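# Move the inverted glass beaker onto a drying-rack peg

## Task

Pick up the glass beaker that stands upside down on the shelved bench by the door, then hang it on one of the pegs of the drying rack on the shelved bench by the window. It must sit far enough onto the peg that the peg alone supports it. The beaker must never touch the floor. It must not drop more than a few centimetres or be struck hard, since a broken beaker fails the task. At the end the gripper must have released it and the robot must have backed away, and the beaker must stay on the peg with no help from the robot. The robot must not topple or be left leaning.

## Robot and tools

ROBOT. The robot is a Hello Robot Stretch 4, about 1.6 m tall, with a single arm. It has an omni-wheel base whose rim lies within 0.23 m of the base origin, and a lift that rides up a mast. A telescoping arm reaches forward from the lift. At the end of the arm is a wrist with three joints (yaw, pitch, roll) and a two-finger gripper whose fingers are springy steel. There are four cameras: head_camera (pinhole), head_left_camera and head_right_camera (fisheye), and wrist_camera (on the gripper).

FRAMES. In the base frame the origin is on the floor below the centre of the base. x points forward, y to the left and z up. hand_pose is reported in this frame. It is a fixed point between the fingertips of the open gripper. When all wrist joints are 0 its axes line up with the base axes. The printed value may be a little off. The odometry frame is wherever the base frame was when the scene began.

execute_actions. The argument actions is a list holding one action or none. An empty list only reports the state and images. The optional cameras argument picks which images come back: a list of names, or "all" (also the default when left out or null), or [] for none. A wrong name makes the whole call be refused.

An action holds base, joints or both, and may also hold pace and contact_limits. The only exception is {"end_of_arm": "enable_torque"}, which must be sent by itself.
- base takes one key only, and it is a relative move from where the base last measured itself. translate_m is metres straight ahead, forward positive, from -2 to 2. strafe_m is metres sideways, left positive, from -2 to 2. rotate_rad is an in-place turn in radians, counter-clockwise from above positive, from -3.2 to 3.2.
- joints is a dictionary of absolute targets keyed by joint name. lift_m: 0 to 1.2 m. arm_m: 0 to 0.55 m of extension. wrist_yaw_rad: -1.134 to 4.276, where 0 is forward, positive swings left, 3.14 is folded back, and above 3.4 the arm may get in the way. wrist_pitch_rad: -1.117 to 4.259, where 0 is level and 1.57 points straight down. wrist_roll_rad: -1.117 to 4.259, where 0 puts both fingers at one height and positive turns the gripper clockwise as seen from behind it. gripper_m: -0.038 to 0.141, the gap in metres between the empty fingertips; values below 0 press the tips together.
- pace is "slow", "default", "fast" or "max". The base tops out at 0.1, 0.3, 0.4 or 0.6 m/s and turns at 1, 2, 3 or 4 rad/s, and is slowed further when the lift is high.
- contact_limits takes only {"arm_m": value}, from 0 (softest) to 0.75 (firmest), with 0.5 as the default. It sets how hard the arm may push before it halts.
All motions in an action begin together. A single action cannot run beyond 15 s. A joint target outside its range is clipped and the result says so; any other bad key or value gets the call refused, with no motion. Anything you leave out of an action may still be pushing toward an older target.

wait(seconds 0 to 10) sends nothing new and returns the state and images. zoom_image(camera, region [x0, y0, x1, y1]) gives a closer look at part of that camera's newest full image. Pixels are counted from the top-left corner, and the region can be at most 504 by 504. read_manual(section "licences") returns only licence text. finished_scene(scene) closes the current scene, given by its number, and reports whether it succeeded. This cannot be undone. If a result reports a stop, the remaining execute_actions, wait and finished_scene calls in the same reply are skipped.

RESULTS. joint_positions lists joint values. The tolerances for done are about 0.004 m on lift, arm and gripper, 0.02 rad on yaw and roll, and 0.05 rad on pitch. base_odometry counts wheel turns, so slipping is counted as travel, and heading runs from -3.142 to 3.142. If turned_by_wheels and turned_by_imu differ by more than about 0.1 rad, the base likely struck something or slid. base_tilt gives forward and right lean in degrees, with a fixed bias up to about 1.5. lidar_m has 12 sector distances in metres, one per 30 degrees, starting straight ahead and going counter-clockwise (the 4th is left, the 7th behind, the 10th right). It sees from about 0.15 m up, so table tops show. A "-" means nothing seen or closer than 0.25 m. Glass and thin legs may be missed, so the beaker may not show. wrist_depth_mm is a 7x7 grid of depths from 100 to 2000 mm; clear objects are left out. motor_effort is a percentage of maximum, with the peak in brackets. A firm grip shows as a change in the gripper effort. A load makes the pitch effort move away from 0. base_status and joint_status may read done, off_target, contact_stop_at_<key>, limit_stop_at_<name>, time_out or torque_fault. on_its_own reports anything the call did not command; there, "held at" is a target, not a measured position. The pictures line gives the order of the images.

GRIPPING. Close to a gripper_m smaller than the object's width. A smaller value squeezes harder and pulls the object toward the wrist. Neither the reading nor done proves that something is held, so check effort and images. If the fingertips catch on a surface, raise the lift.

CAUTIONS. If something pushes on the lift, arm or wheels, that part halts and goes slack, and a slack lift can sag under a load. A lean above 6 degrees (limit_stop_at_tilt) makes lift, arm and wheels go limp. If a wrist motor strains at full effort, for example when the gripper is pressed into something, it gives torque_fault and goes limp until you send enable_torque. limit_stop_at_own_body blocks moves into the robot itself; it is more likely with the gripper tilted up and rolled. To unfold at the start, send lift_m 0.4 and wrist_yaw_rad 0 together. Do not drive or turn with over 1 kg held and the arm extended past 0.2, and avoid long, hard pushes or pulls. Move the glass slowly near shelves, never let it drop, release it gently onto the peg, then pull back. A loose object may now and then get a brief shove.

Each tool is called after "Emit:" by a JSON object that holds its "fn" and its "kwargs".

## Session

Emit:
{"fn": "execute_actions", "kwargs": {"actions": []}}

Scene clock: 0.00 s.
base_odometry: x=+0.000 y=+0.000 heading=+0.000 (m, m, rad; odometry frame)
turned_by_wheels: +0.000 (rad since the last result)
turned_by_imu: +0.000 (rad since the last result)
base_tilt: forward=+0.0 right=+0.8 (deg)
lidar_m: 1.86 1.63 1.69 1.35 1.29 1.34 1.57 1.46 1.49 1.45 1.34 1.53
base_status: not commanded
joint_positions: lift_m=+0.129 arm_m=-0.001 wrist_yaw_rad=+3.046 wrist_pitch_rad=-0.013 wrist_roll_rad=-0.010 gripper_m=+0.057
joint_status: not commanded
motor_effort: lift_m=+20 arm_m=+0 wrist_yaw_rad=-2 wrist_pitch_rad=-5 wrist_roll_rad=+0 gripper_m=-2 wheel_0=-1 wheel_1=-1 wheel_2=+1 (%)
hand_pose: x=-0.1086 y=+0.1145 z=+0.3111 quat_wxyz=(+0.048, +0.006, -0.005, +0.999) (m; base frame)
wrist_depth_mm: 139 167 - - - 1808 1138 / - 141 - - 1661 1308 1138 / 107 141 1983 - 1708 1336 1138 / 113 140 1983 - 1708 1336 1138 / 138 - - - 1708 1397 1160 / 1430 1537 216 1397 209 1229 1138 / 960 946 831 160 831 768 820
pictures: head_camera, head_left_camera, head_right_camera, wrist_camera
Images, in order (width x height): head_camera 420x560, head_left_camera 420x672, head_right_camera 420x672, wrist_camera 616x392.

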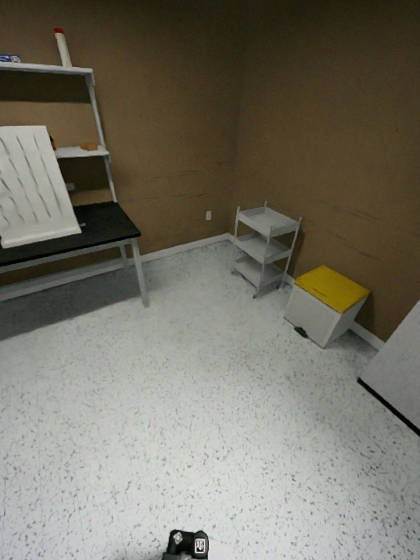

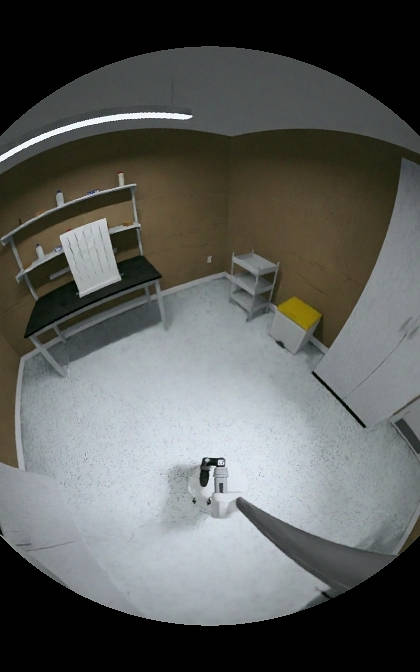

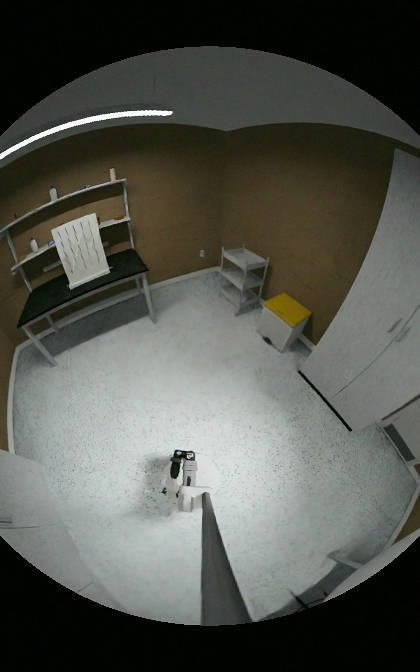

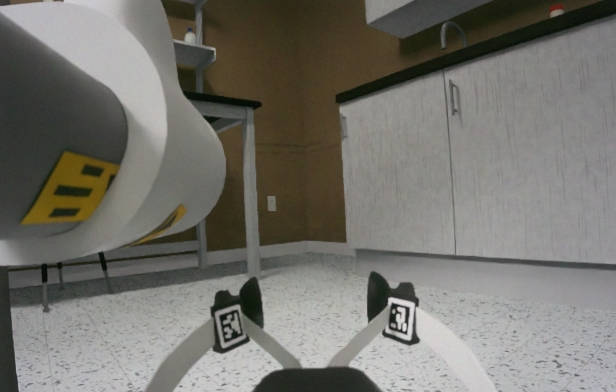

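Emit:
{"fn": "execute_actions", "kwargs": {"actions": [{"base":{"rotate_rad":-2.5},"joints":{"lift_m":0.69,"wrist_yaw_rad":0,"wrist_pitch_rad":0.2,"gripper_m":0.14},"pace":"fast"}], "cameras": ["head_camera","wrist_camera"]}}

Scene clock: 7.03 s.
base_odometry: x=+0.000 y=+0.000 heading=-2.500 (m, m, rad; odometry frame)
turned_by_wheels: -2.500 (rad since the last result)
turned_by_imu: -2.459 (rad since the last result)
base_tilt: forward=+0.0 right=+0.8 (deg)
lidar_m: 1.45 1.55 1.37 1.36 1.56 1.70 1.67 1.74 1.32 1.26 1.34 1.53
base_status: done
joint_positions: lift_m=+0.690 arm_m=-0.001 wrist_yaw_rad=+0.001 wrist_pitch_rad=+0.202 wrist_roll_rad=-0.010 gripper_m=+0.140
joint_status: all done
motor_effort: lift_m=+22(23) arm_m=+0(0) wrist_yaw_rad=-5(8) wrist_pitch_rad=-4(3) wrist_roll_rad=-1(1) gripper_m=-2(5) wheel_0=+1(8) wheel_1=+1(14) wheel_2=+0(10) (%)
hand_pose: x=+0.4529 y=-0.0873 z=+0.8102 quat_wxyz=(+0.995, -0.005, +0.101, +0.001) (m; base frame)
wrist_depth_mm: - - - 1921 1983 1983 1921 / - - - - - - 1983 / - - - - 1281 - 1618 / - - - - - - - / - - - - - - - / - 1863 1921 1863 1863 207 1756 / 1576 1464 1499 152 1464 1397 1397
pictures: head_camera, wrist_camera
Images, in order (width x height): head_camera 420x560, wrist_camera 616x392.

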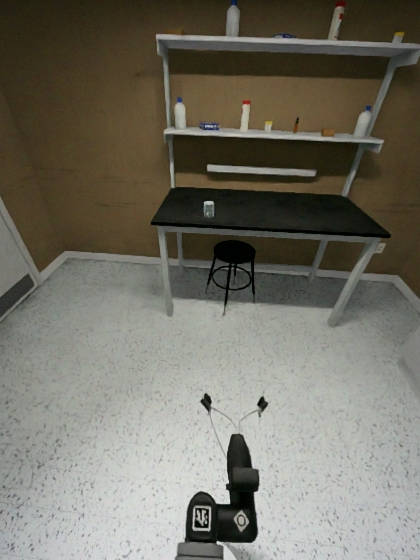

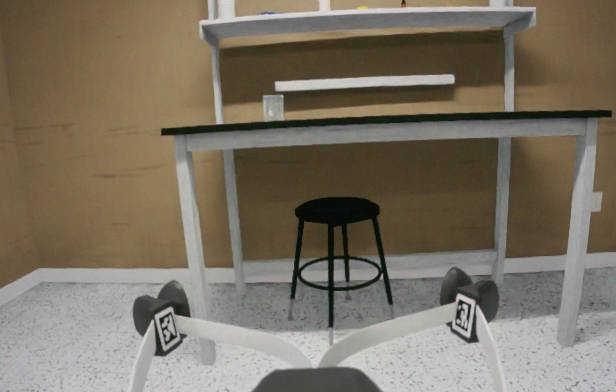

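Emit:
{"fn": "execute_actions", "kwargs": {"actions": [{"base":{"strafe_m":0.09},"joints":{"lift_m":0.80},"pace":"fast"}], "cameras": []}}

Emit:
{"fn": "execute_actions", "kwargs": {"actions": [{"base":{"translate_m":1.0},"pace":"fast"}], "cameras": ["head_camera","wrist_camera"]}}

Scene clock: 17.70 s.
base_odometry: x=+0.054 y=-0.072 heading=-2.500 (m, m, rad; odometry frame)
turned_by_wheels: +0.000 (rad since the last result)
turned_by_imu: -0.001 (rad since the last result)
base_tilt: forward=+0.1 right=+0.7 (deg)
lidar_m: 1.46 2.37 1.31 1.26 1.44 1.89 1.64 1.75 1.41 1.32 1.44 1.54
base_status: done
joint_positions: lift_m=+0.800 arm_m=-0.001 wrist_yaw_rad=+0.000 wrist_pitch_rad=+0.202 wrist_roll_rad=-0.010 gripper_m=+0.140
joint_status: all done
motor_effort: lift_m=+22(22) arm_m=+0(0) wrist_yaw_rad=-2(1) wrist_pitch_rad=-4(4) wrist_roll_rad=-1(1) gripper_m=-3(4) wheel_0=+1(11) wheel_1=+0(13) wheel_2=+1(1) (%)
hand_pose: x=+0.4529 y=-0.0873 z=+0.9201 quat_wxyz=(+0.995, -0.005, +0.101, +0.001) (m; base frame)
wrist_depth_mm: - - - 1921 1983 1921 1921 / - - - - 1983 1921 1983 / - - - - 1708 1537 1397 / - - - - - - - / - - - - - - - / - - - - - 206 1921 / 1756 1618 1618 152 1661 1537 1576
pictures: none
No camera images: the call's "cameras" was empty. Leave "cameras" out to get every camera's image.

Scene clock: 21.63 s.
base_odometry: x=-0.747 y=-0.671 heading=-2.500 (m, m, rad; odometry frame)
turned_by_wheels: +0.000 (rad since the last result)
turned_by_imu: -0.004 (rad since the last result)
base_tilt: forward=+0.0 right=+0.8 (deg)
lidar_m: 0.46 0.50 1.74 1.30 1.28 2.02 3.43 1.95 1.45 1.37 0.70 0.51
base_status: done
joint_positions: lift_m=+0.800 arm_m=-0.001 wrist_yaw_rad=+0.000 wrist_pitch_rad=+0.202 wrist_roll_rad=-0.010 gripper_m=+0.140
joint_status: not commanded
motor_effort: lift_m=+22(22) arm_m=+0(0) wrist_yaw_rad=+0(2) wrist_pitch_rad=-5(4) wrist_roll_rad=-1(1) gripper_m=+0(0) wheel_0=+0(7) wheel_1=+1(6) wheel_2=+0(13) (%)
hand_pose: x=+0.4529 y=-0.0874 z=+0.9202 quat_wxyz=(+0.995, -0.005, +0.101, +0.001) (m; base frame)
wrist_depth_mm: 1060 1042 1042 1042 1008 991 991 / 1078 1078 1098 1042 1042 1008 991 / 1098 1118 1078 1078 1060 1042 1042 / 1138 627 574 549 512 488 462 / 340 332 324 314 301 289 279 / 270 264 262 263 258 207 303 / 1336 788 691 152 699 691 1160
pictures: head_camera, wrist_camera
Images, in order (width x height): head_camera 420x560, wrist_camera 616x392.

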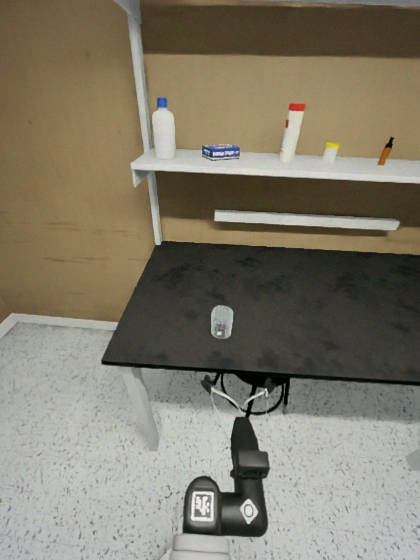

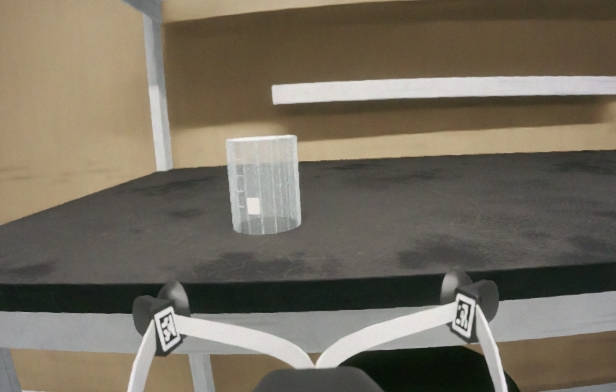

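Emit:
{"fn": "execute_actions", "kwargs": {"actions": [{"base":{"strafe_m":0.055},"joints":{"lift_m":0.86}}], "cameras": []}}

Emit:
{"fn": "execute_actions", "kwargs": {"actions": [{"joints":{"arm_m":0.17},"contact_limits":{"arm_m":0.25}}], "cameras": ["head_camera","wrist_camera"]}}

Scene clock: 27.97 s.
base_odometry: x=-0.714 y=-0.715 heading=-2.499 (m, m, rad; odometry frame)
turned_by_wheels: +0.000 (rad since the last result)
turned_by_imu: -0.001 (rad since the last result)
base_tilt: forward=+0.1 right=+0.8 (deg)
lidar_m: 0.45 0.51 1.67 1.20 1.25 1.98 3.41 2.01 1.51 1.46 0.71 0.49
base_status: done
joint_positions: lift_m=+0.860 arm_m=-0.001 wrist_yaw_rad=+0.000 wrist_pitch_rad=+0.202 wrist_roll_rad=-0.010 gripper_m=+0.140
joint_status: all done
motor_effort: lift_m=+22(25) arm_m=+0(0) wrist_yaw_rad=-3(1) wrist_pitch_rad=-5(5) wrist_roll_rad=-1(1) gripper_m=-1(1) wheel_0=+0(9) wheel_1=+2(8) wheel_2=+0(0) (%)
hand_pose: x=+0.4529 y=-0.0874 z=+0.9801 quat_wxyz=(+0.995, -0.005, +0.101, +0.001) (m; base frame)
wrist_depth_mm: 1060 1042 1025 1042 1025 991 991 / 1118 1060 1060 1060 1025 1042 1008 / 1160 1118 1098 1078 1060 1078 1042 / 1160 1160 917 854 820 768 741 / 1182 521 517 496 477 455 436 / 355 332 349 343 330 206 312 / 281 279 276 151 272 267 266
pictures: none
No camera images: the call's "cameras" was empty. Leave "cameras" out to get every camera's image.

Scene clock: 29.57 s.
base_odometry: x=-0.714 y=-0.715 heading=-2.499 (m, m, rad; odometry frame)
turned_by_wheels: +0.000 (rad since the last result)
turned_by_imu: -0.001 (rad since the last result)
base_tilt: forward=+0.0 right=+0.8 (deg)
lidar_m: 0.48 0.51 1.69 1.24 1.26 1.99 3.45 1.99 1.51 1.44 0.67 0.50
base_status: not commanded
joint_positions: lift_m=+0.860 arm_m=+0.169 wrist_yaw_rad=+0.000 wrist_pitch_rad=+0.202 wrist_roll_rad=-0.010 gripper_m=+0.140
joint_status: all done
motor_effort: lift_m=+22(22) arm_m=+7(7) wrist_yaw_rad=-1(2) wrist_pitch_rad=-5(5) wrist_roll_rad=-1(2) gripper_m=+4(5) wheel_0=+0(0) wheel_1=+2(2) wheel_2=+0(0) (%)
contact_limits: arm_m 0.25
hand_pose: x=+0.6223 y=-0.0874 z=+0.9801 quat_wxyz=(+0.995, -0.005, +0.101, +0.001) (m; base frame)
wrist_depth_mm: 891 891 866 866 854 842 820 / 904 917 891 891 866 854 854 / 946 946 917 917 891 891 891 / 976 976 931 842 798 759 723 / 1025 517 500 492 473 449 433 / 353 330 347 340 332 206 307 / 276 258 262 151 253 245 247
pictures: head_camera, wrist_camera
Images, in order (width x height): head_camera 420x560, wrist_camera 616x392.

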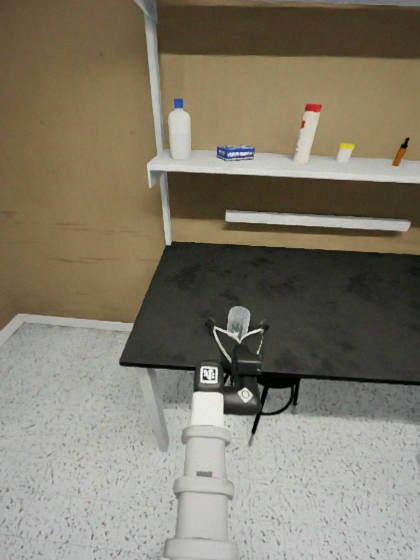

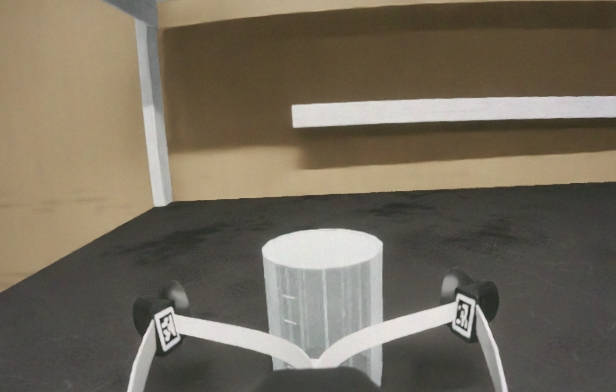

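Emit:
{"fn": "execute_actions", "kwargs": {"actions": [{"joints":{"arm_m":0.21,"lift_m":0.845},"contact_limits":{"arm_m":0.25}}], "cameras": ["wrist_camera"]}}

Emit:
{"fn": "execute_actions", "kwargs": {"actions": [{"joints":{"gripper_m":0.04}}], "cameras": ["wrist_camera"]}}

Scene clock: 34.97 s.
base_odometry: x=-0.714 y=-0.715 heading=-2.499 (m, m, rad; odometry frame)
turned_by_wheels: +0.000 (rad since the last result)
turned_by_imu: -0.001 (rad since the last result)
base_tilt: forward=+0.1 right=+0.8 (deg)
lidar_m: 0.46 0.47 1.66 1.23 1.23 2.00 3.41 2.03 1.49 1.43 0.69 0.49
base_status: not commanded
joint_positions: lift_m=+0.845 arm_m=+0.209 wrist_yaw_rad=+0.000 wrist_pitch_rad=+0.202 wrist_roll_rad=-0.010 gripper_m=+0.140
joint_status: all done
motor_effort: lift_m=+17(21) arm_m=+7(8) wrist_yaw_rad=-2(2) wrist_pitch_rad=-5(6) wrist_roll_rad=-1(1) gripper_m=+2(3) wheel_0=+0(0) wheel_1=+2(2) wheel_2=+0(0) (%)
contact_limits: arm_m 0.25
hand_pose: x=+0.6623 y=-0.0874 z=+0.9655 quat_wxyz=(+0.995, -0.005, +0.101, +0.000) (m; base frame)
wrist_depth_mm: 854 842 842 820 820 798 778 / 891 866 854 854 820 820 798 / 917 904 891 878 866 866 831 / 931 917 904 778 732 691 661 / 484 469 459 442 430 410 394 / 320 300 314 310 301 206 279 / 251 233 238 151 230 223 -
pictures: wrist_camera
Images, in order (width x height): wrist_camera 616x392.

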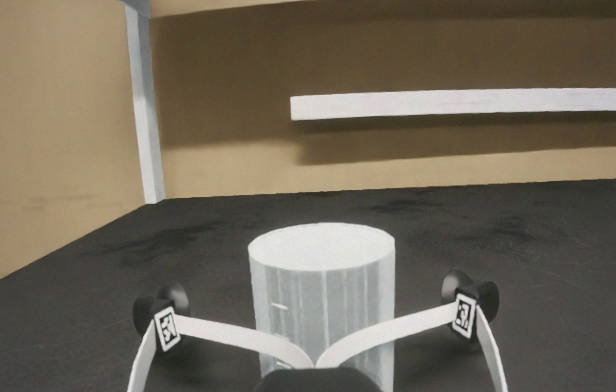

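Scene clock: 36.97 s.
base_odometry: x=-0.714 y=-0.715 heading=-2.499 (m, m, rad; odometry frame)
turned_by_wheels: +0.000 (rad since the last result)
turned_by_imu: -0.001 (rad since the last result)
base_tilt: forward=+0.1 right=+0.8 (deg)
lidar_m: 0.47 0.50 1.68 1.20 1.23 1.99 3.45 2.00 1.50 1.42 0.68 0.49
base_status: not commanded
joint_positions: lift_m=+0.845 arm_m=+0.209 wrist_yaw_rad=+0.000 wrist_pitch_rad=+0.203 wrist_roll_rad=-0.010 gripper_m=+0.040
joint_status: all done
motor_effort: lift_m=+17(17) arm_m=+7(7) wrist_yaw_rad=+0(1) wrist_pitch_rad=-7(7) wrist_roll_rad=-1(1) gripper_m=-12(14) wheel_0=+0(0) wheel_1=+2(2) wheel_2=+0(0) (%)
hand_pose: x=+0.6623 y=-0.0874 z=+0.9653 quat_wxyz=(+0.995, -0.005, +0.101, +0.000) (m; base frame)
wrist_depth_mm: 854 842 831 820 820 798 788 / 878 878 866 842 842 809 809 / 917 904 878 878 866 854 831 / 960 917 831 778 732 683 647 / 477 473 459 439 424 404 394 / 319 319 226 307 204 289 277 / 251 237 227 239 226 211 -
pictures: wrist_camera
Images, in order (width x height): wrist_camera 616x392.

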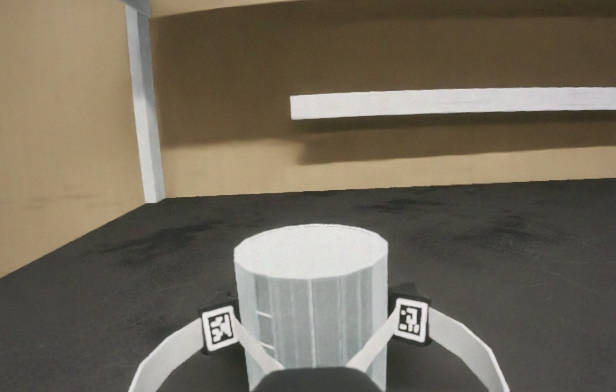

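Emit:
{"fn": "execute_actions", "kwargs": {"actions": [{"joints":{"gripper_m":0.02}}], "cameras": []}}

Emit:
{"fn": "execute_actions", "kwargs": {"actions": [{"joints":{"lift_m":0.93}}], "cameras": ["wrist_camera"]}}

Emit:
{"fn": "execute_actions", "kwargs": {"actions": [{"base":{"translate_m":-0.5},"joints":{"arm_m":0.0}}], "cameras": []}}

Emit:
{"fn": "execute_actions", "kwargs": {"actions": [{"base":{"rotate_rad":3.14}}], "cameras": ["head_camera","wrist_camera"]}}

Scene clock: 47.47 s.
base_odometry: x=-0.714 y=-0.715 heading=-2.499 (m, m, rad; odometry frame)
turned_by_wheels: +0.000 (rad since the last result)
turned_by_imu: -0.001 (rad since the last result)
base_tilt: forward=+0.0 right=+0.8 (deg)
lidar_m: 0.45 0.48 1.68 1.23 1.23 2.01 3.44 2.04 1.50 1.43 0.68 0.51
base_status: not commanded
joint_positions: lift_m=+0.845 arm_m=+0.209 wrist_yaw_rad=+0.000 wrist_pitch_rad=+0.203 wrist_roll_rad=-0.010 gripper_m=+0.020
joint_status: all done
motor_effort: lift_m=+17(18) arm_m=+7(7) wrist_yaw_rad=-1(2) wrist_pitch_rad=-7(7) wrist_roll_rad=-1(1) gripper_m=-16(17) wheel_0=+0(0) wheel_1=+2(2) wheel_2=+0(0) (%)
hand_pose: x=+0.6623 y=-0.0874 z=+0.9653 quat_wxyz=(+0.995, -0.005, +0.101, +0.000) (m; base frame)
wrist_depth_mm: 866 842 842 820 820 809 788 / 878 866 842 831 820 809 809 / 904 904 891 866 866 854 854 / 931 904 820 778 732 683 647 / 480 473 455 442 421 404 387 / 320 319 211 309 205 286 277 / 250 225 218 236 218 187 -
pictures: none
No camera images: the call's "cameras" was empty. Leave "cameras" out to get every camera's image.

Scene clock: 48.80 s.
base_odometry: x=-0.714 y=-0.715 heading=-2.499 (m, m, rad; odometry frame)
turned_by_wheels: +0.000 (rad since the last result)
turned_by_imu: +0.000 (rad since the last result)
base_tilt: forward=+0.0 right=+0.8 (deg)
lidar_m: 0.47 0.50 1.67 1.23 1.22 1.97 3.41 2.02 1.50 1.44 0.68 0.50
base_status: not commanded
joint_positions: lift_m=+0.930 arm_m=+0.209 wrist_yaw_rad=+0.000 wrist_pitch_rad=+0.203 wrist_roll_rad=-0.010 gripper_m=+0.020
joint_status: all done
motor_effort: lift_m=+22(22) arm_m=+7(7) wrist_yaw_rad=-1(1) wrist_pitch_rad=-8(8) wrist_roll_rad=-1(1) gripper_m=-19(16) wheel_0=+0(0) wheel_1=+1(2) wheel_2=+0(0) (%)
hand_pose: x=+0.6623 y=-0.0874 z=+1.0498 quat_wxyz=(+0.995, -0.005, +0.101, +0.000) (m; base frame)
wrist_depth_mm: 854 668 831 820 798 798 798 / 866 866 866 842 842 820 809 / 891 891 878 866 854 842 820 / 931 917 917 917 891 866 854 / 976 960 723 691 668 640 609 / 991 500 211 488 205 452 433 / 392 355 282 370 343 246 353
pictures: wrist_camera
Images, in order (width x height): wrist_camera 616x392.

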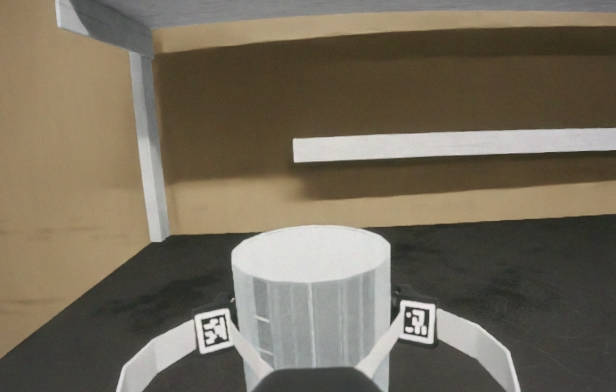

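Scene clock: 51.97 s.
base_odometry: x=-0.313 y=-0.416 heading=-2.500 (m, m, rad; odometry frame)
turned_by_wheels: +0.000 (rad since the last result)
turned_by_imu: +0.000 (rad since the last result)
base_tilt: forward=+0.1 right=+0.8 (deg)
lidar_m: 0.95 1.03 1.69 1.17 1.25 1.86 2.18 2.25 1.48 1.40 1.37 1.02
base_status: done
joint_positions: lift_m=+0.930 arm_m=+0.001 wrist_yaw_rad=+0.000 wrist_pitch_rad=+0.203 wrist_roll_rad=-0.010 gripper_m=+0.020
joint_status: all done
motor_effort: lift_m=+23(23) arm_m=-7(7) wrist_yaw_rad=-2(1) wrist_pitch_rad=-8(9) wrist_roll_rad=-1(1) gripper_m=-18(19) wheel_0=-2(7) wheel_1=-2(6) wheel_2=+0(10) (%)
hand_pose: x=+0.4546 y=-0.0874 z=+1.0497 quat_wxyz=(+0.995, -0.005, +0.101, +0.000) (m; base frame)
wrist_depth_mm: 1618 1576 1499 1499 1499 1464 1255 / 1661 1576 1618 1537 1537 1537 1537 / 1661 1661 1618 1576 1576 1537 1576 / 1708 1708 1499 1205 1160 1098 1025 / 1756 1808 854 842 831 809 831 / 1921 1863 211 1756 205 1708 1661 / 1863 1863 549 1618 1042 654 1576
pictures: none
No camera images: the call's "cameras" was empty. Leave "cameras" out to get every camera's image.

Scene clock: 54.97 s.
base_odometry: x=-0.313 y=-0.416 heading=+0.640 (m, m, rad; odometry frame)
turned_by_wheels: +3.140 (rad since the last result)
turned_by_imu: +3.086 (rad since the last result)
base_tilt: forward=+0.0 right=+0.8 (deg)
lidar_m: 2.11 2.24 1.48 1.43 1.38 1.04 0.96 1.93 1.70 1.18 1.26 1.85
base_status: done
joint_positions: lift_m=+0.930 arm_m=+0.001 wrist_yaw_rad=+0.000 wrist_pitch_rad=+0.203 wrist_roll_rad=-0.010 gripper_m=+0.020
joint_status: not commanded
motor_effort: lift_m=+22(23) arm_m=-7(7) wrist_yaw_rad=+0(3) wrist_pitch_rad=-9(8) wrist_roll_rad=-1(1) gripper_m=-15(17) wheel_0=-2(8) wheel_1=+0(6) wheel_2=+0(8) (%)
hand_pose: x=+0.4546 y=-0.0874 z=+1.0498 quat_wxyz=(+0.995, -0.005, +0.101, +0.001) (m; base frame)
wrist_depth_mm: - - - - - - - / - - - - - - - / - - - - - - - / - - - - - - - / - - - - - - - / - - 211 - 206 - - / 1983 1808 991 1863 1756 904 1756
pictures: head_camera, wrist_camera
Images, in order (width x height): head_camera 420x560, wrist_camera 616x392.

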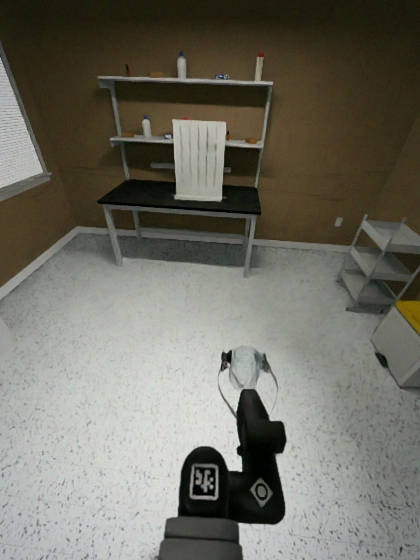

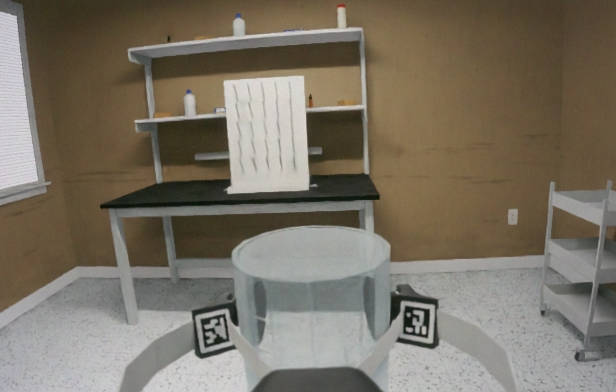

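Emit:
{"fn": "execute_actions", "kwargs": {"actions": [{"base":{"rotate_rad":-0.07}}], "cameras": []}}

Emit:
{"fn": "execute_actions", "kwargs": {"actions": [{"base":{"strafe_m":0.27},"pace":"fast"}], "cameras": []}}

Emit:
{"fn": "execute_actions", "kwargs": {"actions": [{"base":{"translate_m":1.4},"pace":"fast"}], "cameras": ["head_camera","wrist_camera"]}}

Scene clock: 68.63 s.
base_odometry: x=-0.313 y=-0.416 heading=+0.571 (m, m, rad; odometry frame)
turned_by_wheels: -0.070 (rad since the last result)
turned_by_imu: -0.070 (rad since the last result)
base_tilt: forward=+0.1 right=+0.8 (deg)
lidar_m: 2.12 2.18 1.51 1.43 1.49 1.04 0.98 1.02 1.72 1.18 1.23 1.75
base_status: done
joint_positions: lift_m=+0.930 arm_m=+0.001 wrist_yaw_rad=+0.000 wrist_pitch_rad=+0.203 wrist_roll_rad=-0.010 gripper_m=+0.020
joint_status: not commanded
motor_effort: lift_m=+22(22) arm_m=-7(7) wrist_yaw_rad=-1(1) wrist_pitch_rad=-8(9) wrist_roll_rad=-1(1) gripper_m=-17(18) wheel_0=+2(5) wheel_1=+3(8) wheel_2=+1(6) (%)
hand_pose: x=+0.4546 y=-0.0874 z=+1.0498 quat_wxyz=(+0.995, -0.005, +0.101, +0.000) (m; base frame)
wrist_depth_mm: - - - - - - - / - - - - - - - / - - - - - - - / - - - - - - - / - - - - - - 1983 / - - 211 - 199 - - / - 1863 991 1808 1756 891 1756
pictures: none
No camera images: the call's "cameras" was empty. Leave "cameras" out to get every camera's image.

Scene clock: 70.63 s.
base_odometry: x=-0.459 y=-0.189 heading=+0.571 (m, m, rad; odometry frame)
turned_by_wheels: +0.000 (rad since the last result)
turned_by_imu: +0.000 (rad since the last result)
base_tilt: forward=+0.1 right=+0.8 (deg)
lidar_m: 2.14 2.24 1.20 1.15 1.22 1.05 0.96 1.00 1.99 1.45 1.49 2.28
base_status: done
joint_positions: lift_m=+0.930 arm_m=+0.001 wrist_yaw_rad=+0.000 wrist_pitch_rad=+0.203 wrist_roll_rad=-0.010 gripper_m=+0.020
joint_status: not commanded
motor_effort: lift_m=+22(22) arm_m=-7(7) wrist_yaw_rad=-1(0) wrist_pitch_rad=-8(9) wrist_roll_rad=-1(1) gripper_m=-16(18) wheel_0=+0(10) wheel_1=+2(12) wheel_2=+0(1) (%)
hand_pose: x=+0.4546 y=-0.0874 z=+1.0498 quat_wxyz=(+0.995, -0.005, +0.101, +0.000) (m; base frame)
wrist_depth_mm: - - - - - - - / - - - - - - - / - - - - - - - / - - - - - - - / - - - - - - - / - - 209 - 199 - - / 1921 1808 991 1863 1756 904 1756
pictures: none
No camera images: the call's "cameras" was empty. Leave "cameras" out to get every camera's image.

Scene clock: 75.80 s.
base_odometry: x=+0.718 y=+0.568 heading=+0.571 (m, m, rad; odometry frame)
turned_by_wheels: +0.000 (rad since the last result)
turned_by_imu: -0.005 (rad since the last result)
base_tilt: forward=+0.0 right=+0.8 (deg)
lidar_m: 0.73 0.77 1.03 1.48 1.26 1.71 3.08 2.11 1.56 1.47 1.50 0.76
base_status: done
joint_positions: lift_m=+0.930 arm_m=+0.001 wrist_yaw_rad=+0.000 wrist_pitch_rad=+0.203 wrist_roll_rad=-0.010 gripper_m=+0.020
joint_status: not commanded
motor_effort: lift_m=+22(22) arm_m=-7(7) wrist_yaw_rad=-1(0) wrist_pitch_rad=-9(9) wrist_roll_rad=-1(1) gripper_m=-20(15) wheel_0=+0(7) wheel_1=+2(5) wheel_2=+1(12) (%)
hand_pose: x=+0.4546 y=-0.0874 z=+1.0498 quat_wxyz=(+0.995, -0.005, +0.101, +0.000) (m; base frame)
wrist_depth_mm: 1229 768 759 778 1229 1255 1229 / 1255 778 788 788 1229 1281 1281 / 1281 820 820 809 1308 1308 1308 / 1366 842 831 831 1366 1336 1336 / 1308 1042 854 878 1118 1397 1397 / 854 831 209 768 204 759 1430 / 661 597 402 615 569 366 585
pictures: head_camera, wrist_camera
Images, in order (width x height): head_camera 420x560, wrist_camera 616x392.

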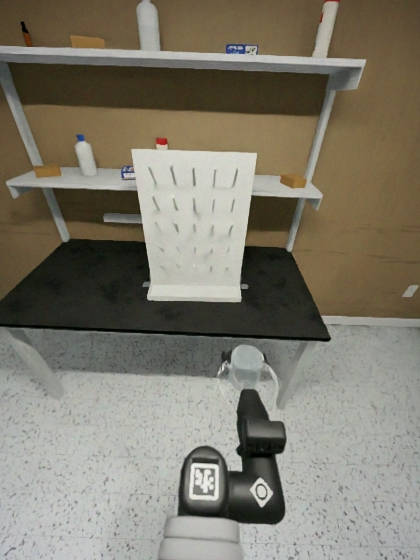

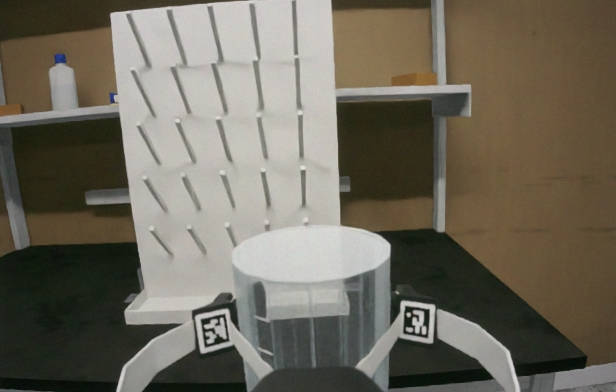

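Emit:
{"fn": "execute_actions", "kwargs": {"actions": [{"base":{"strafe_m":0.017}}], "cameras": []}}

Emit:
{"fn": "execute_actions", "kwargs": {"actions": [{"base":{"translate_m":0.33},"joints":{"lift_m":0.89,"arm_m":0.11,"wrist_pitch_rad":-0.67}}], "cameras": ["head_camera","wrist_camera"]}}

Emit:
{"fn": "zoom_image", "kwargs": {"camera": "head_camera", "region": [150, 200, 320, 370]}}

Scene clock: 88.00 s.
base_odometry: x=+0.709 y=+0.582 heading=+0.571 (m, m, rad; odometry frame)
turned_by_wheels: +0.000 (rad since the last result)
turned_by_imu: -0.001 (rad since the last result)
base_tilt: forward=+0.0 right=+0.7 (deg)
lidar_m: 0.73 0.75 1.04 1.49 1.23 1.71 2.46 2.15 1.62 1.49 1.52 0.78
base_status: done
joint_positions: lift_m=+0.930 arm_m=+0.001 wrist_yaw_rad=+0.000 wrist_pitch_rad=+0.203 wrist_roll_rad=-0.010 gripper_m=+0.020
joint_status: not commanded
motor_effort: lift_m=+22(22) arm_m=-7(6) wrist_yaw_rad=-2(1) wrist_pitch_rad=-8(8) wrist_roll_rad=-1(1) gripper_m=-18(19) wheel_0=-1(8) wheel_1=+3(9) wheel_2=+0(2) (%)
hand_pose: x=+0.4546 y=-0.0874 z=+1.0498 quat_wxyz=(+0.995, -0.005, +0.101, +0.000) (m; base frame)
wrist_depth_mm: 1229 778 768 768 1229 1229 1255 / 1255 798 778 788 1281 1255 1281 / 1281 809 809 809 1308 1308 1308 / 1366 1281 831 831 1366 1366 1366 / 1255 1138 854 866 1138 1366 1430 / 842 820 210 768 199 759 1464 / 654 597 399 627 580 366 585
pictures: none
No camera images: the call's "cameras" was empty. Leave "cameras" out to get every camera's image.

Scene clock: 90.57 s.
base_odometry: x=+0.987 y=+0.761 heading=+0.572 (m, m, rad; odometry frame)
turned_by_wheels: +0.000 (rad since the last result)
turned_by_imu: -0.001 (rad since the last result)
base_tilt: forward=+0.1 right=+0.8 (deg)
lidar_m: 0.38 0.41 0.57 1.77 1.40 1.69 3.51 2.14 1.54 1.43 0.60 0.42
base_status: done
joint_positions: lift_m=+0.890 arm_m=+0.109 wrist_yaw_rad=+0.000 wrist_pitch_rad=-0.667 wrist_roll_rad=-0.010 gripper_m=+0.020
joint_status: all done
motor_effort: lift_m=+18(20) arm_m=+7(7) wrist_yaw_rad=-2(0) wrist_pitch_rad=-7(16) wrist_roll_rad=-1(1) gripper_m=-19(19) wheel_0=+3(7) wheel_1=+2(9) wheel_2=+1(10) (%)
hand_pose: x=+0.5064 y=-0.0874 z=+1.2469 quat_wxyz=(+0.945, -0.005, -0.327, -0.002) (m; base frame)
wrist_depth_mm: 1336 1336 1366 1366 1430 1397 1366 / 1464 1499 1464 1537 1464 1499 1499 / 1397 1366 1366 1336 1366 1308 1336 / 854 831 842 831 831 831 1138 / 904 904 917 917 1025 991 1025 / 436 439 210 449 206 917 917 / 410 399 271 410 421 459 854
pictures: head_camera, wrist_camera
Images, in order (width x height): head_camera 420x560, wrist_camera 616x392.

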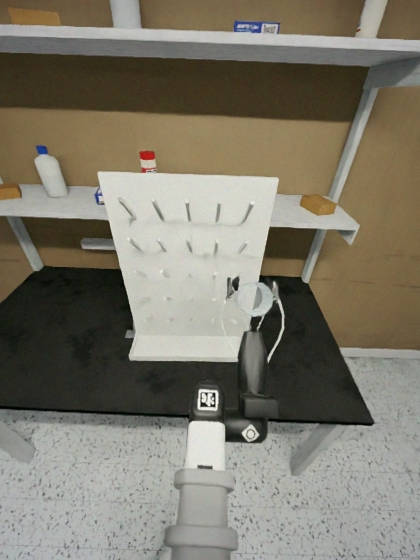

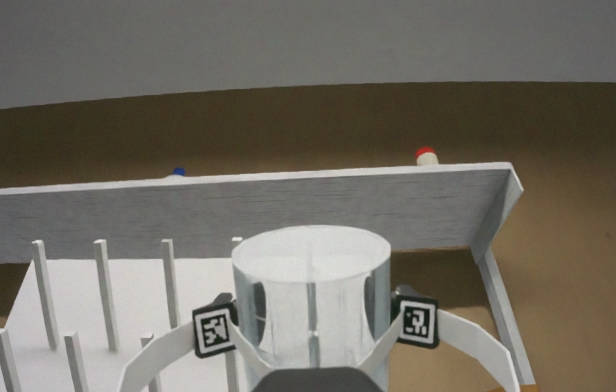

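Region (150, 200, 320, 370) of head_camera's 420x560 image, scaled by 2.965, with more detail than that image has.

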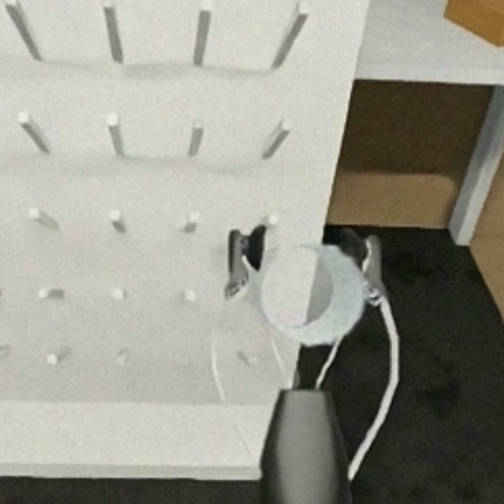

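Emit:
{"fn": "execute_actions", "kwargs": {"actions": [{"joints":{"lift_m":0.835,"arm_m":0.175},"contact_limits":{"arm_m":0.2},"pace":"slow"}], "cameras": ["head_camera","wrist_camera"]}}

Emit:
{"fn": "zoom_image", "kwargs": {"camera": "head_camera", "region": [150, 200, 320, 370]}}

Scene clock: 109.33 s.
base_odometry: x=+0.987 y=+0.761 heading=+0.572 (m, m, rad; odometry frame)
turned_by_wheels: +0.000 (rad since the last result)
turned_by_imu: -0.002 (rad since the last result)
base_tilt: forward=+0.0 right=+0.8 (deg)
lidar_m: 0.40 0.41 0.57 1.77 1.38 1.70 3.52 2.08 1.57 1.44 0.59 0.41
base_status: not commanded
joint_positions: lift_m=+0.835 arm_m=+0.174 wrist_yaw_rad=+0.000 wrist_pitch_rad=-0.667 wrist_roll_rad=-0.010 gripper_m=+0.020
joint_status: all done
motor_effort: lift_m=+18(18) arm_m=+7(9) wrist_yaw_rad=-2(1) wrist_pitch_rad=-7(7) wrist_roll_rad=-1(1) gripper_m=-16(19) wheel_0=+3(3) wheel_1=+2(2) wheel_2=+1(1) (%)
contact_limits: arm_m 0.2
hand_pose: x=+0.5713 y=-0.0874 z=+1.1919 quat_wxyz=(+0.945, -0.005, -0.327, -0.002) (m; base frame)
wrist_depth_mm: 1397 1366 1430 1397 1430 1397 1464 / 1499 1499 1464 1464 1430 1430 1430 / 1336 809 820 798 809 809 1229 / 462 466 477 473 891 946 1078 / 413 415 418 427 946 931 946 / 370 375 211 382 205 842 866 / 349 334 230 347 355 319 477
pictures: head_camera, wrist_camera
Images, in order (width x height): head_camera 420x560, wrist_camera 616x392.

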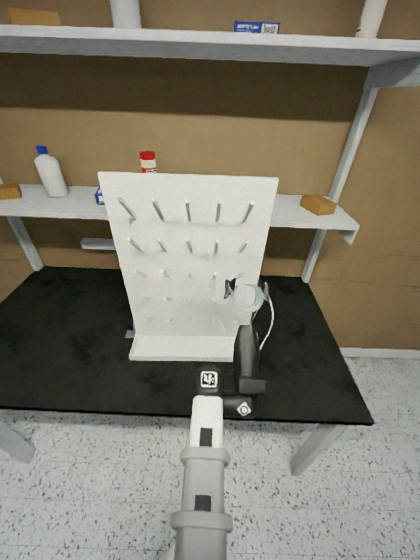

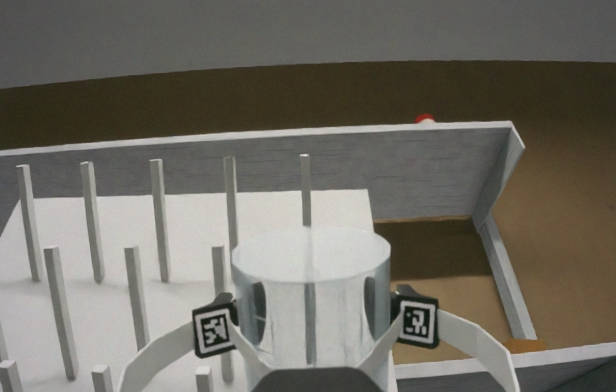

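Region (150, 200, 320, 370) of head_camera's 420x560 image, scaled by 2.965, with more detail than that image has.

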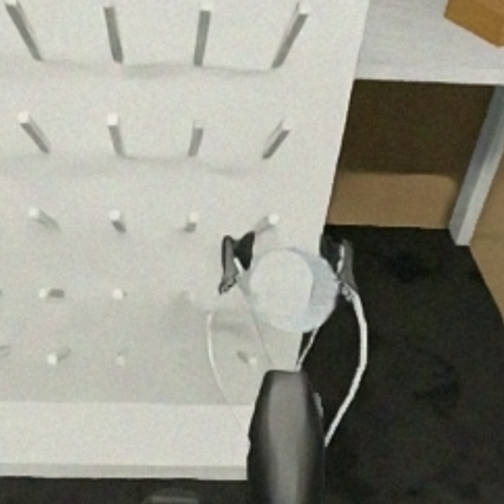

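Emit:
{"fn": "execute_actions", "kwargs": {"actions": [{"joints":{"arm_m":0.12}}], "cameras": []}}

Emit:
{"fn": "execute_actions", "kwargs": {"actions": [{"joints":{"lift_m":0.966,"arm_m":0.134,"wrist_pitch_rad":-0.6},"contact_limits":{"arm_m":0.2}}], "cameras": ["head_camera","wrist_camera"]}}

Emit:
{"fn": "zoom_image", "kwargs": {"camera": "head_camera", "region": [150, 200, 320, 370]}}

Scene clock: 119.90 s.
base_odometry: x=+0.987 y=+0.761 heading=+0.572 (m, m, rad; odometry frame)
turned_by_wheels: +0.000 (rad since the last result)
turned_by_imu: -0.002 (rad since the last result)
base_tilt: forward=+0.1 right=+0.8 (deg)
lidar_m: 0.38 0.43 0.57 1.79 1.40 1.70 3.50 2.09 1.60 1.45 0.58 0.42
base_status: not commanded
joint_positions: lift_m=+0.835 arm_m=+0.121 wrist_yaw_rad=+0.000 wrist_pitch_rad=-0.667 wrist_roll_rad=-0.010 gripper_m=+0.020
joint_status: all done
motor_effort: lift_m=+17(18) arm_m=-7(7) wrist_yaw_rad=-2(2) wrist_pitch_rad=-7(8) wrist_roll_rad=-1(1) gripper_m=-20(18) wheel_0=+3(3) wheel_1=+2(2) wheel_2=+1(1) (%)
hand_pose: x=+0.5187 y=-0.0874 z=+1.1919 quat_wxyz=(+0.945, -0.005, -0.327, -0.002) (m; base frame)
wrist_depth_mm: 1397 1397 1366 1430 1430 1430 1430 / 1537 1499 1499 1537 1499 1537 1537 / 1366 1366 1366 1281 1281 1336 1336 / 904 866 866 891 917 946 1118 / 477 484 473 488 1025 1008 1025 / 424 433 211 436 205 904 917 / 397 368 290 399 410 338 854
pictures: none
No camera images: the call's "cameras" was empty. Leave "cameras" out to get every camera's image.

Scene clock: 121.50 s.
base_odometry: x=+0.987 y=+0.761 heading=+0.572 (m, m, rad; odometry frame)
turned_by_wheels: +0.000 (rad since the last result)
turned_by_imu: -0.001 (rad since the last result)
base_tilt: forward=+0.1 right=+0.8 (deg)
lidar_m: 0.38 0.42 0.58 1.78 1.36 1.69 3.51 2.13 1.58 1.45 0.55 0.42
base_status: not commanded
joint_positions: lift_m=+0.966 arm_m=+0.133 wrist_yaw_rad=+0.000 wrist_pitch_rad=-0.598 wrist_roll_rad=-0.010 gripper_m=+0.020
joint_status: all done
motor_effort: lift_m=+23(22) arm_m=+7(8) wrist_yaw_rad=-3(2) wrist_pitch_rad=-6(7) wrist_roll_rad=-1(1) gripper_m=-21(19) wheel_0=+2(3) wheel_1=+2(2) wheel_2=+1(1) (%)
contact_limits: arm_m 0.2
hand_pose: x=+0.5422 y=-0.0874 z=+1.3063 quat_wxyz=(+0.956, -0.005, -0.294, -0.001) (m; base frame)
wrist_depth_mm: 1281 1281 1336 1336 1397 1336 1397 / 1397 1366 1336 1366 1366 1366 1336 / 1255 1255 1229 1205 1182 1205 1182 / 778 759 759 778 778 788 1025 / 946 976 946 917 931 931 960 / 399 407 210 410 205 866 866 / 375 368 281 377 384 459 809
pictures: head_camera, wrist_camera
Images, in order (width x height): head_camera 420x560, wrist_camera 616x392.

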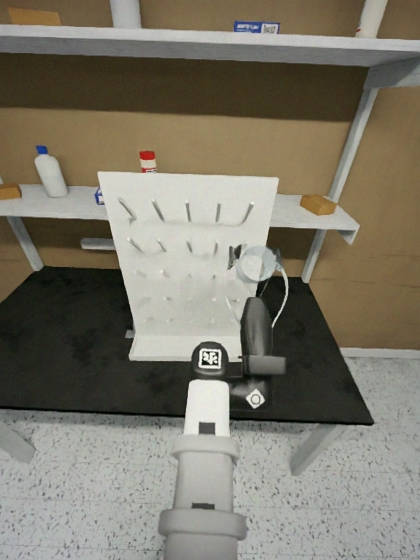

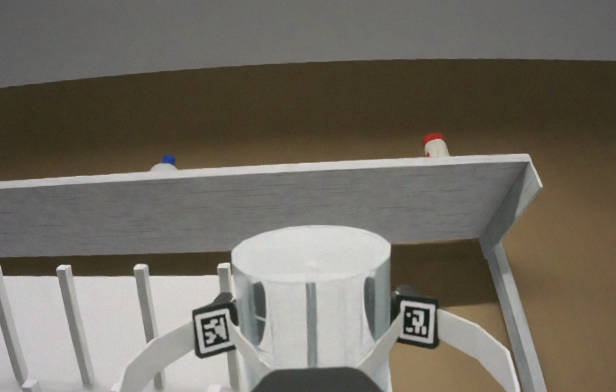

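Region (150, 200, 320, 370) of head_camera's 420x560 image, scaled by 2.965, with more detail than that image has.

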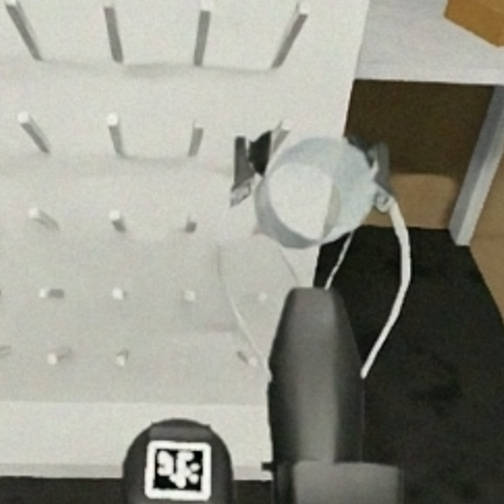

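Emit:
{"fn": "execute_actions", "kwargs": {"actions": [{"joints":{"lift_m":0.90,"arm_m":0.195},"contact_limits":{"arm_m":0.2},"pace":"slow"}], "cameras": ["head_camera","wrist_camera"]}}

Emit:
{"fn": "zoom_image", "kwargs": {"camera": "head_camera", "region": [150, 200, 320, 370]}}

Scene clock: 128.97 s.
base_odometry: x=+0.987 y=+0.761 heading=+0.572 (m, m, rad; odometry frame)
turned_by_wheels: +0.000 (rad since the last result)
turned_by_imu: -0.002 (rad since the last result)
base_tilt: forward=+0.0 right=+0.8 (deg)
lidar_m: 0.39 0.43 0.56 1.78 1.39 1.66 3.52 2.13 1.57 1.44 0.60 0.42
base_status: not commanded
joint_positions: lift_m=+0.900 arm_m=+0.194 wrist_yaw_rad=+0.000 wrist_pitch_rad=-0.598 wrist_roll_rad=-0.010 gripper_m=+0.020
joint_status: all done
motor_effort: lift_m=+18(23) arm_m=+7(7) wrist_yaw_rad=-3(1) wrist_pitch_rad=-6(6) wrist_roll_rad=-1(1) gripper_m=-19(19) wheel_0=+3(3) wheel_1=+2(2) wheel_2=+1(1) (%)
contact_limits: arm_m 0.2
hand_pose: x=+0.6032 y=-0.0874 z=+1.2407 quat_wxyz=(+0.956, -0.005, -0.294, -0.001) (m; base frame)
wrist_depth_mm: 1336 1366 1397 1397 1397 1366 1397 / 1336 1308 1281 1281 1281 1255 1281 / 759 750 750 732 741 750 1098 / 413 798 418 418 878 917 991 / 370 373 379 382 891 904 891 / 343 342 210 345 205 820 798 / 319 273 242 319 319 300 530
pictures: head_camera, wrist_camera
Images, in order (width x height): head_camera 420x560, wrist_camera 616x392.

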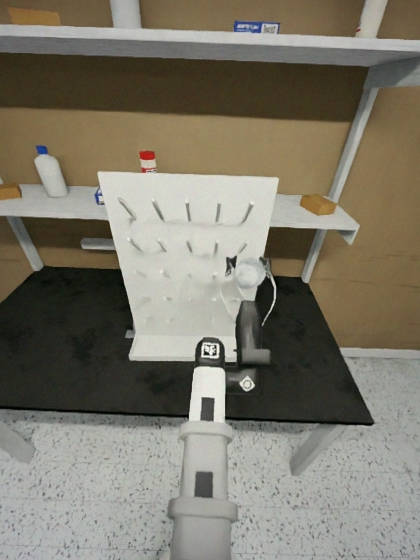

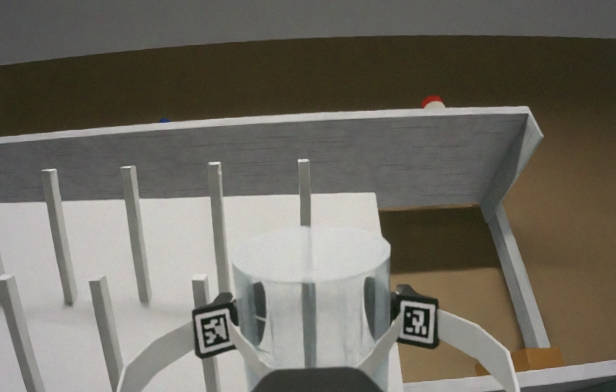

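Region (150, 200, 320, 370) of head_camera's 420x560 image, scaled by 2.965, with more detail than that image has.

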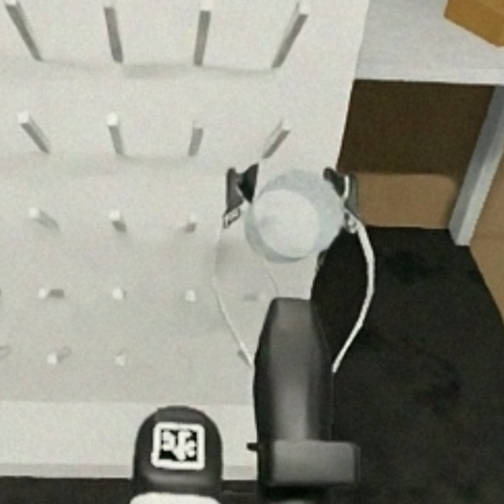

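Emit:
{"fn": "execute_actions", "kwargs": {"actions": [{"joints":{"lift_m":0.855,"arm_m":0.235},"contact_limits":{"arm_m":0.2},"pace":"slow"}], "cameras": ["head_camera","wrist_camera"]}}

Emit:
{"fn": "zoom_image", "kwargs": {"camera": "head_camera", "region": [150, 200, 320, 370]}}

Scene clock: 135.63 s.
base_odometry: x=+0.987 y=+0.761 heading=+0.572 (m, m, rad; odometry frame)
turned_by_wheels: +0.000 (rad since the last result)
turned_by_imu: -0.002 (rad since the last result)
base_tilt: forward=+0.1 right=+0.8 (deg)
lidar_m: 0.38 0.40 0.58 1.77 1.36 1.68 3.51 2.14 1.59 1.45 0.57 0.44
base_status: not commanded
joint_positions: lift_m=+0.855 arm_m=+0.234 wrist_yaw_rad=+0.000 wrist_pitch_rad=-0.597 wrist_roll_rad=-0.010 gripper_m=+0.020
joint_status: all done
motor_effort: lift_m=+18(16) arm_m=+7(7) wrist_yaw_rad=-2(3) wrist_pitch_rad=-6(5) wrist_roll_rad=-1(1) gripper_m=-18(21) wheel_0=+3(3) wheel_1=+2(2) wheel_2=+1(1) (%)
contact_limits: arm_m 0.2
hand_pose: x=+0.6432 y=-0.0874 z=+1.1957 quat_wxyz=(+0.956, -0.005, -0.294, -0.001) (m; base frame)
wrist_depth_mm: 1397 1397 1366 1397 1336 1336 1336 / 1308 1229 1229 723 723 732 1182 / 404 404 410 410 778 788 1042 / 362 364 362 366 904 904 931 / 334 336 336 332 831 842 842 / 301 300 211 306 205 778 707 / 278 274 208 281 279 293 496
pictures: head_camera, wrist_camera
Images, in order (width x height): head_camera 420x560, wrist_camera 616x392.

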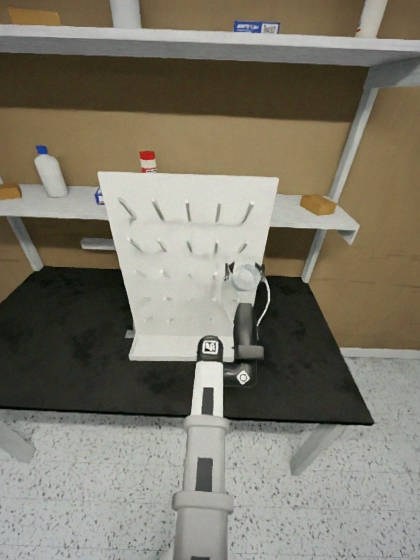

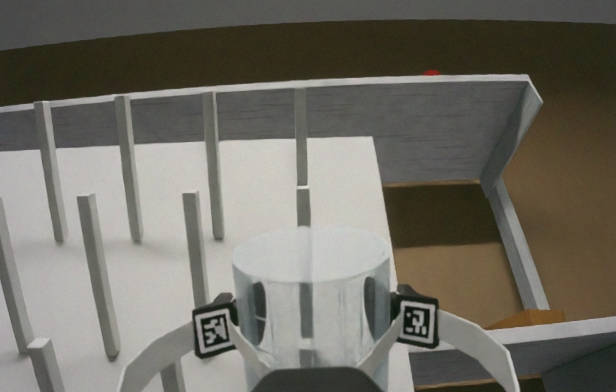

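Region (150, 200, 320, 370) of head_camera's 420x560 image, scaled by 2.965, with more detail than that image has.

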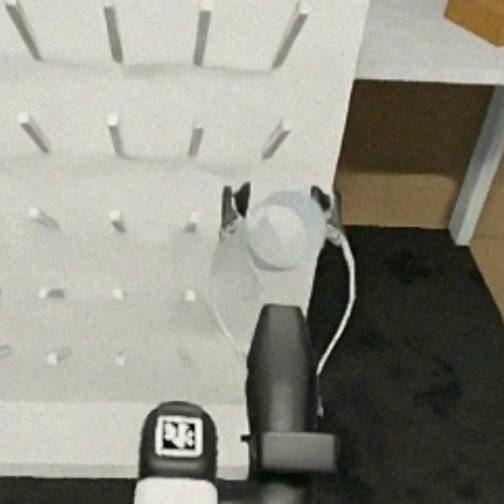

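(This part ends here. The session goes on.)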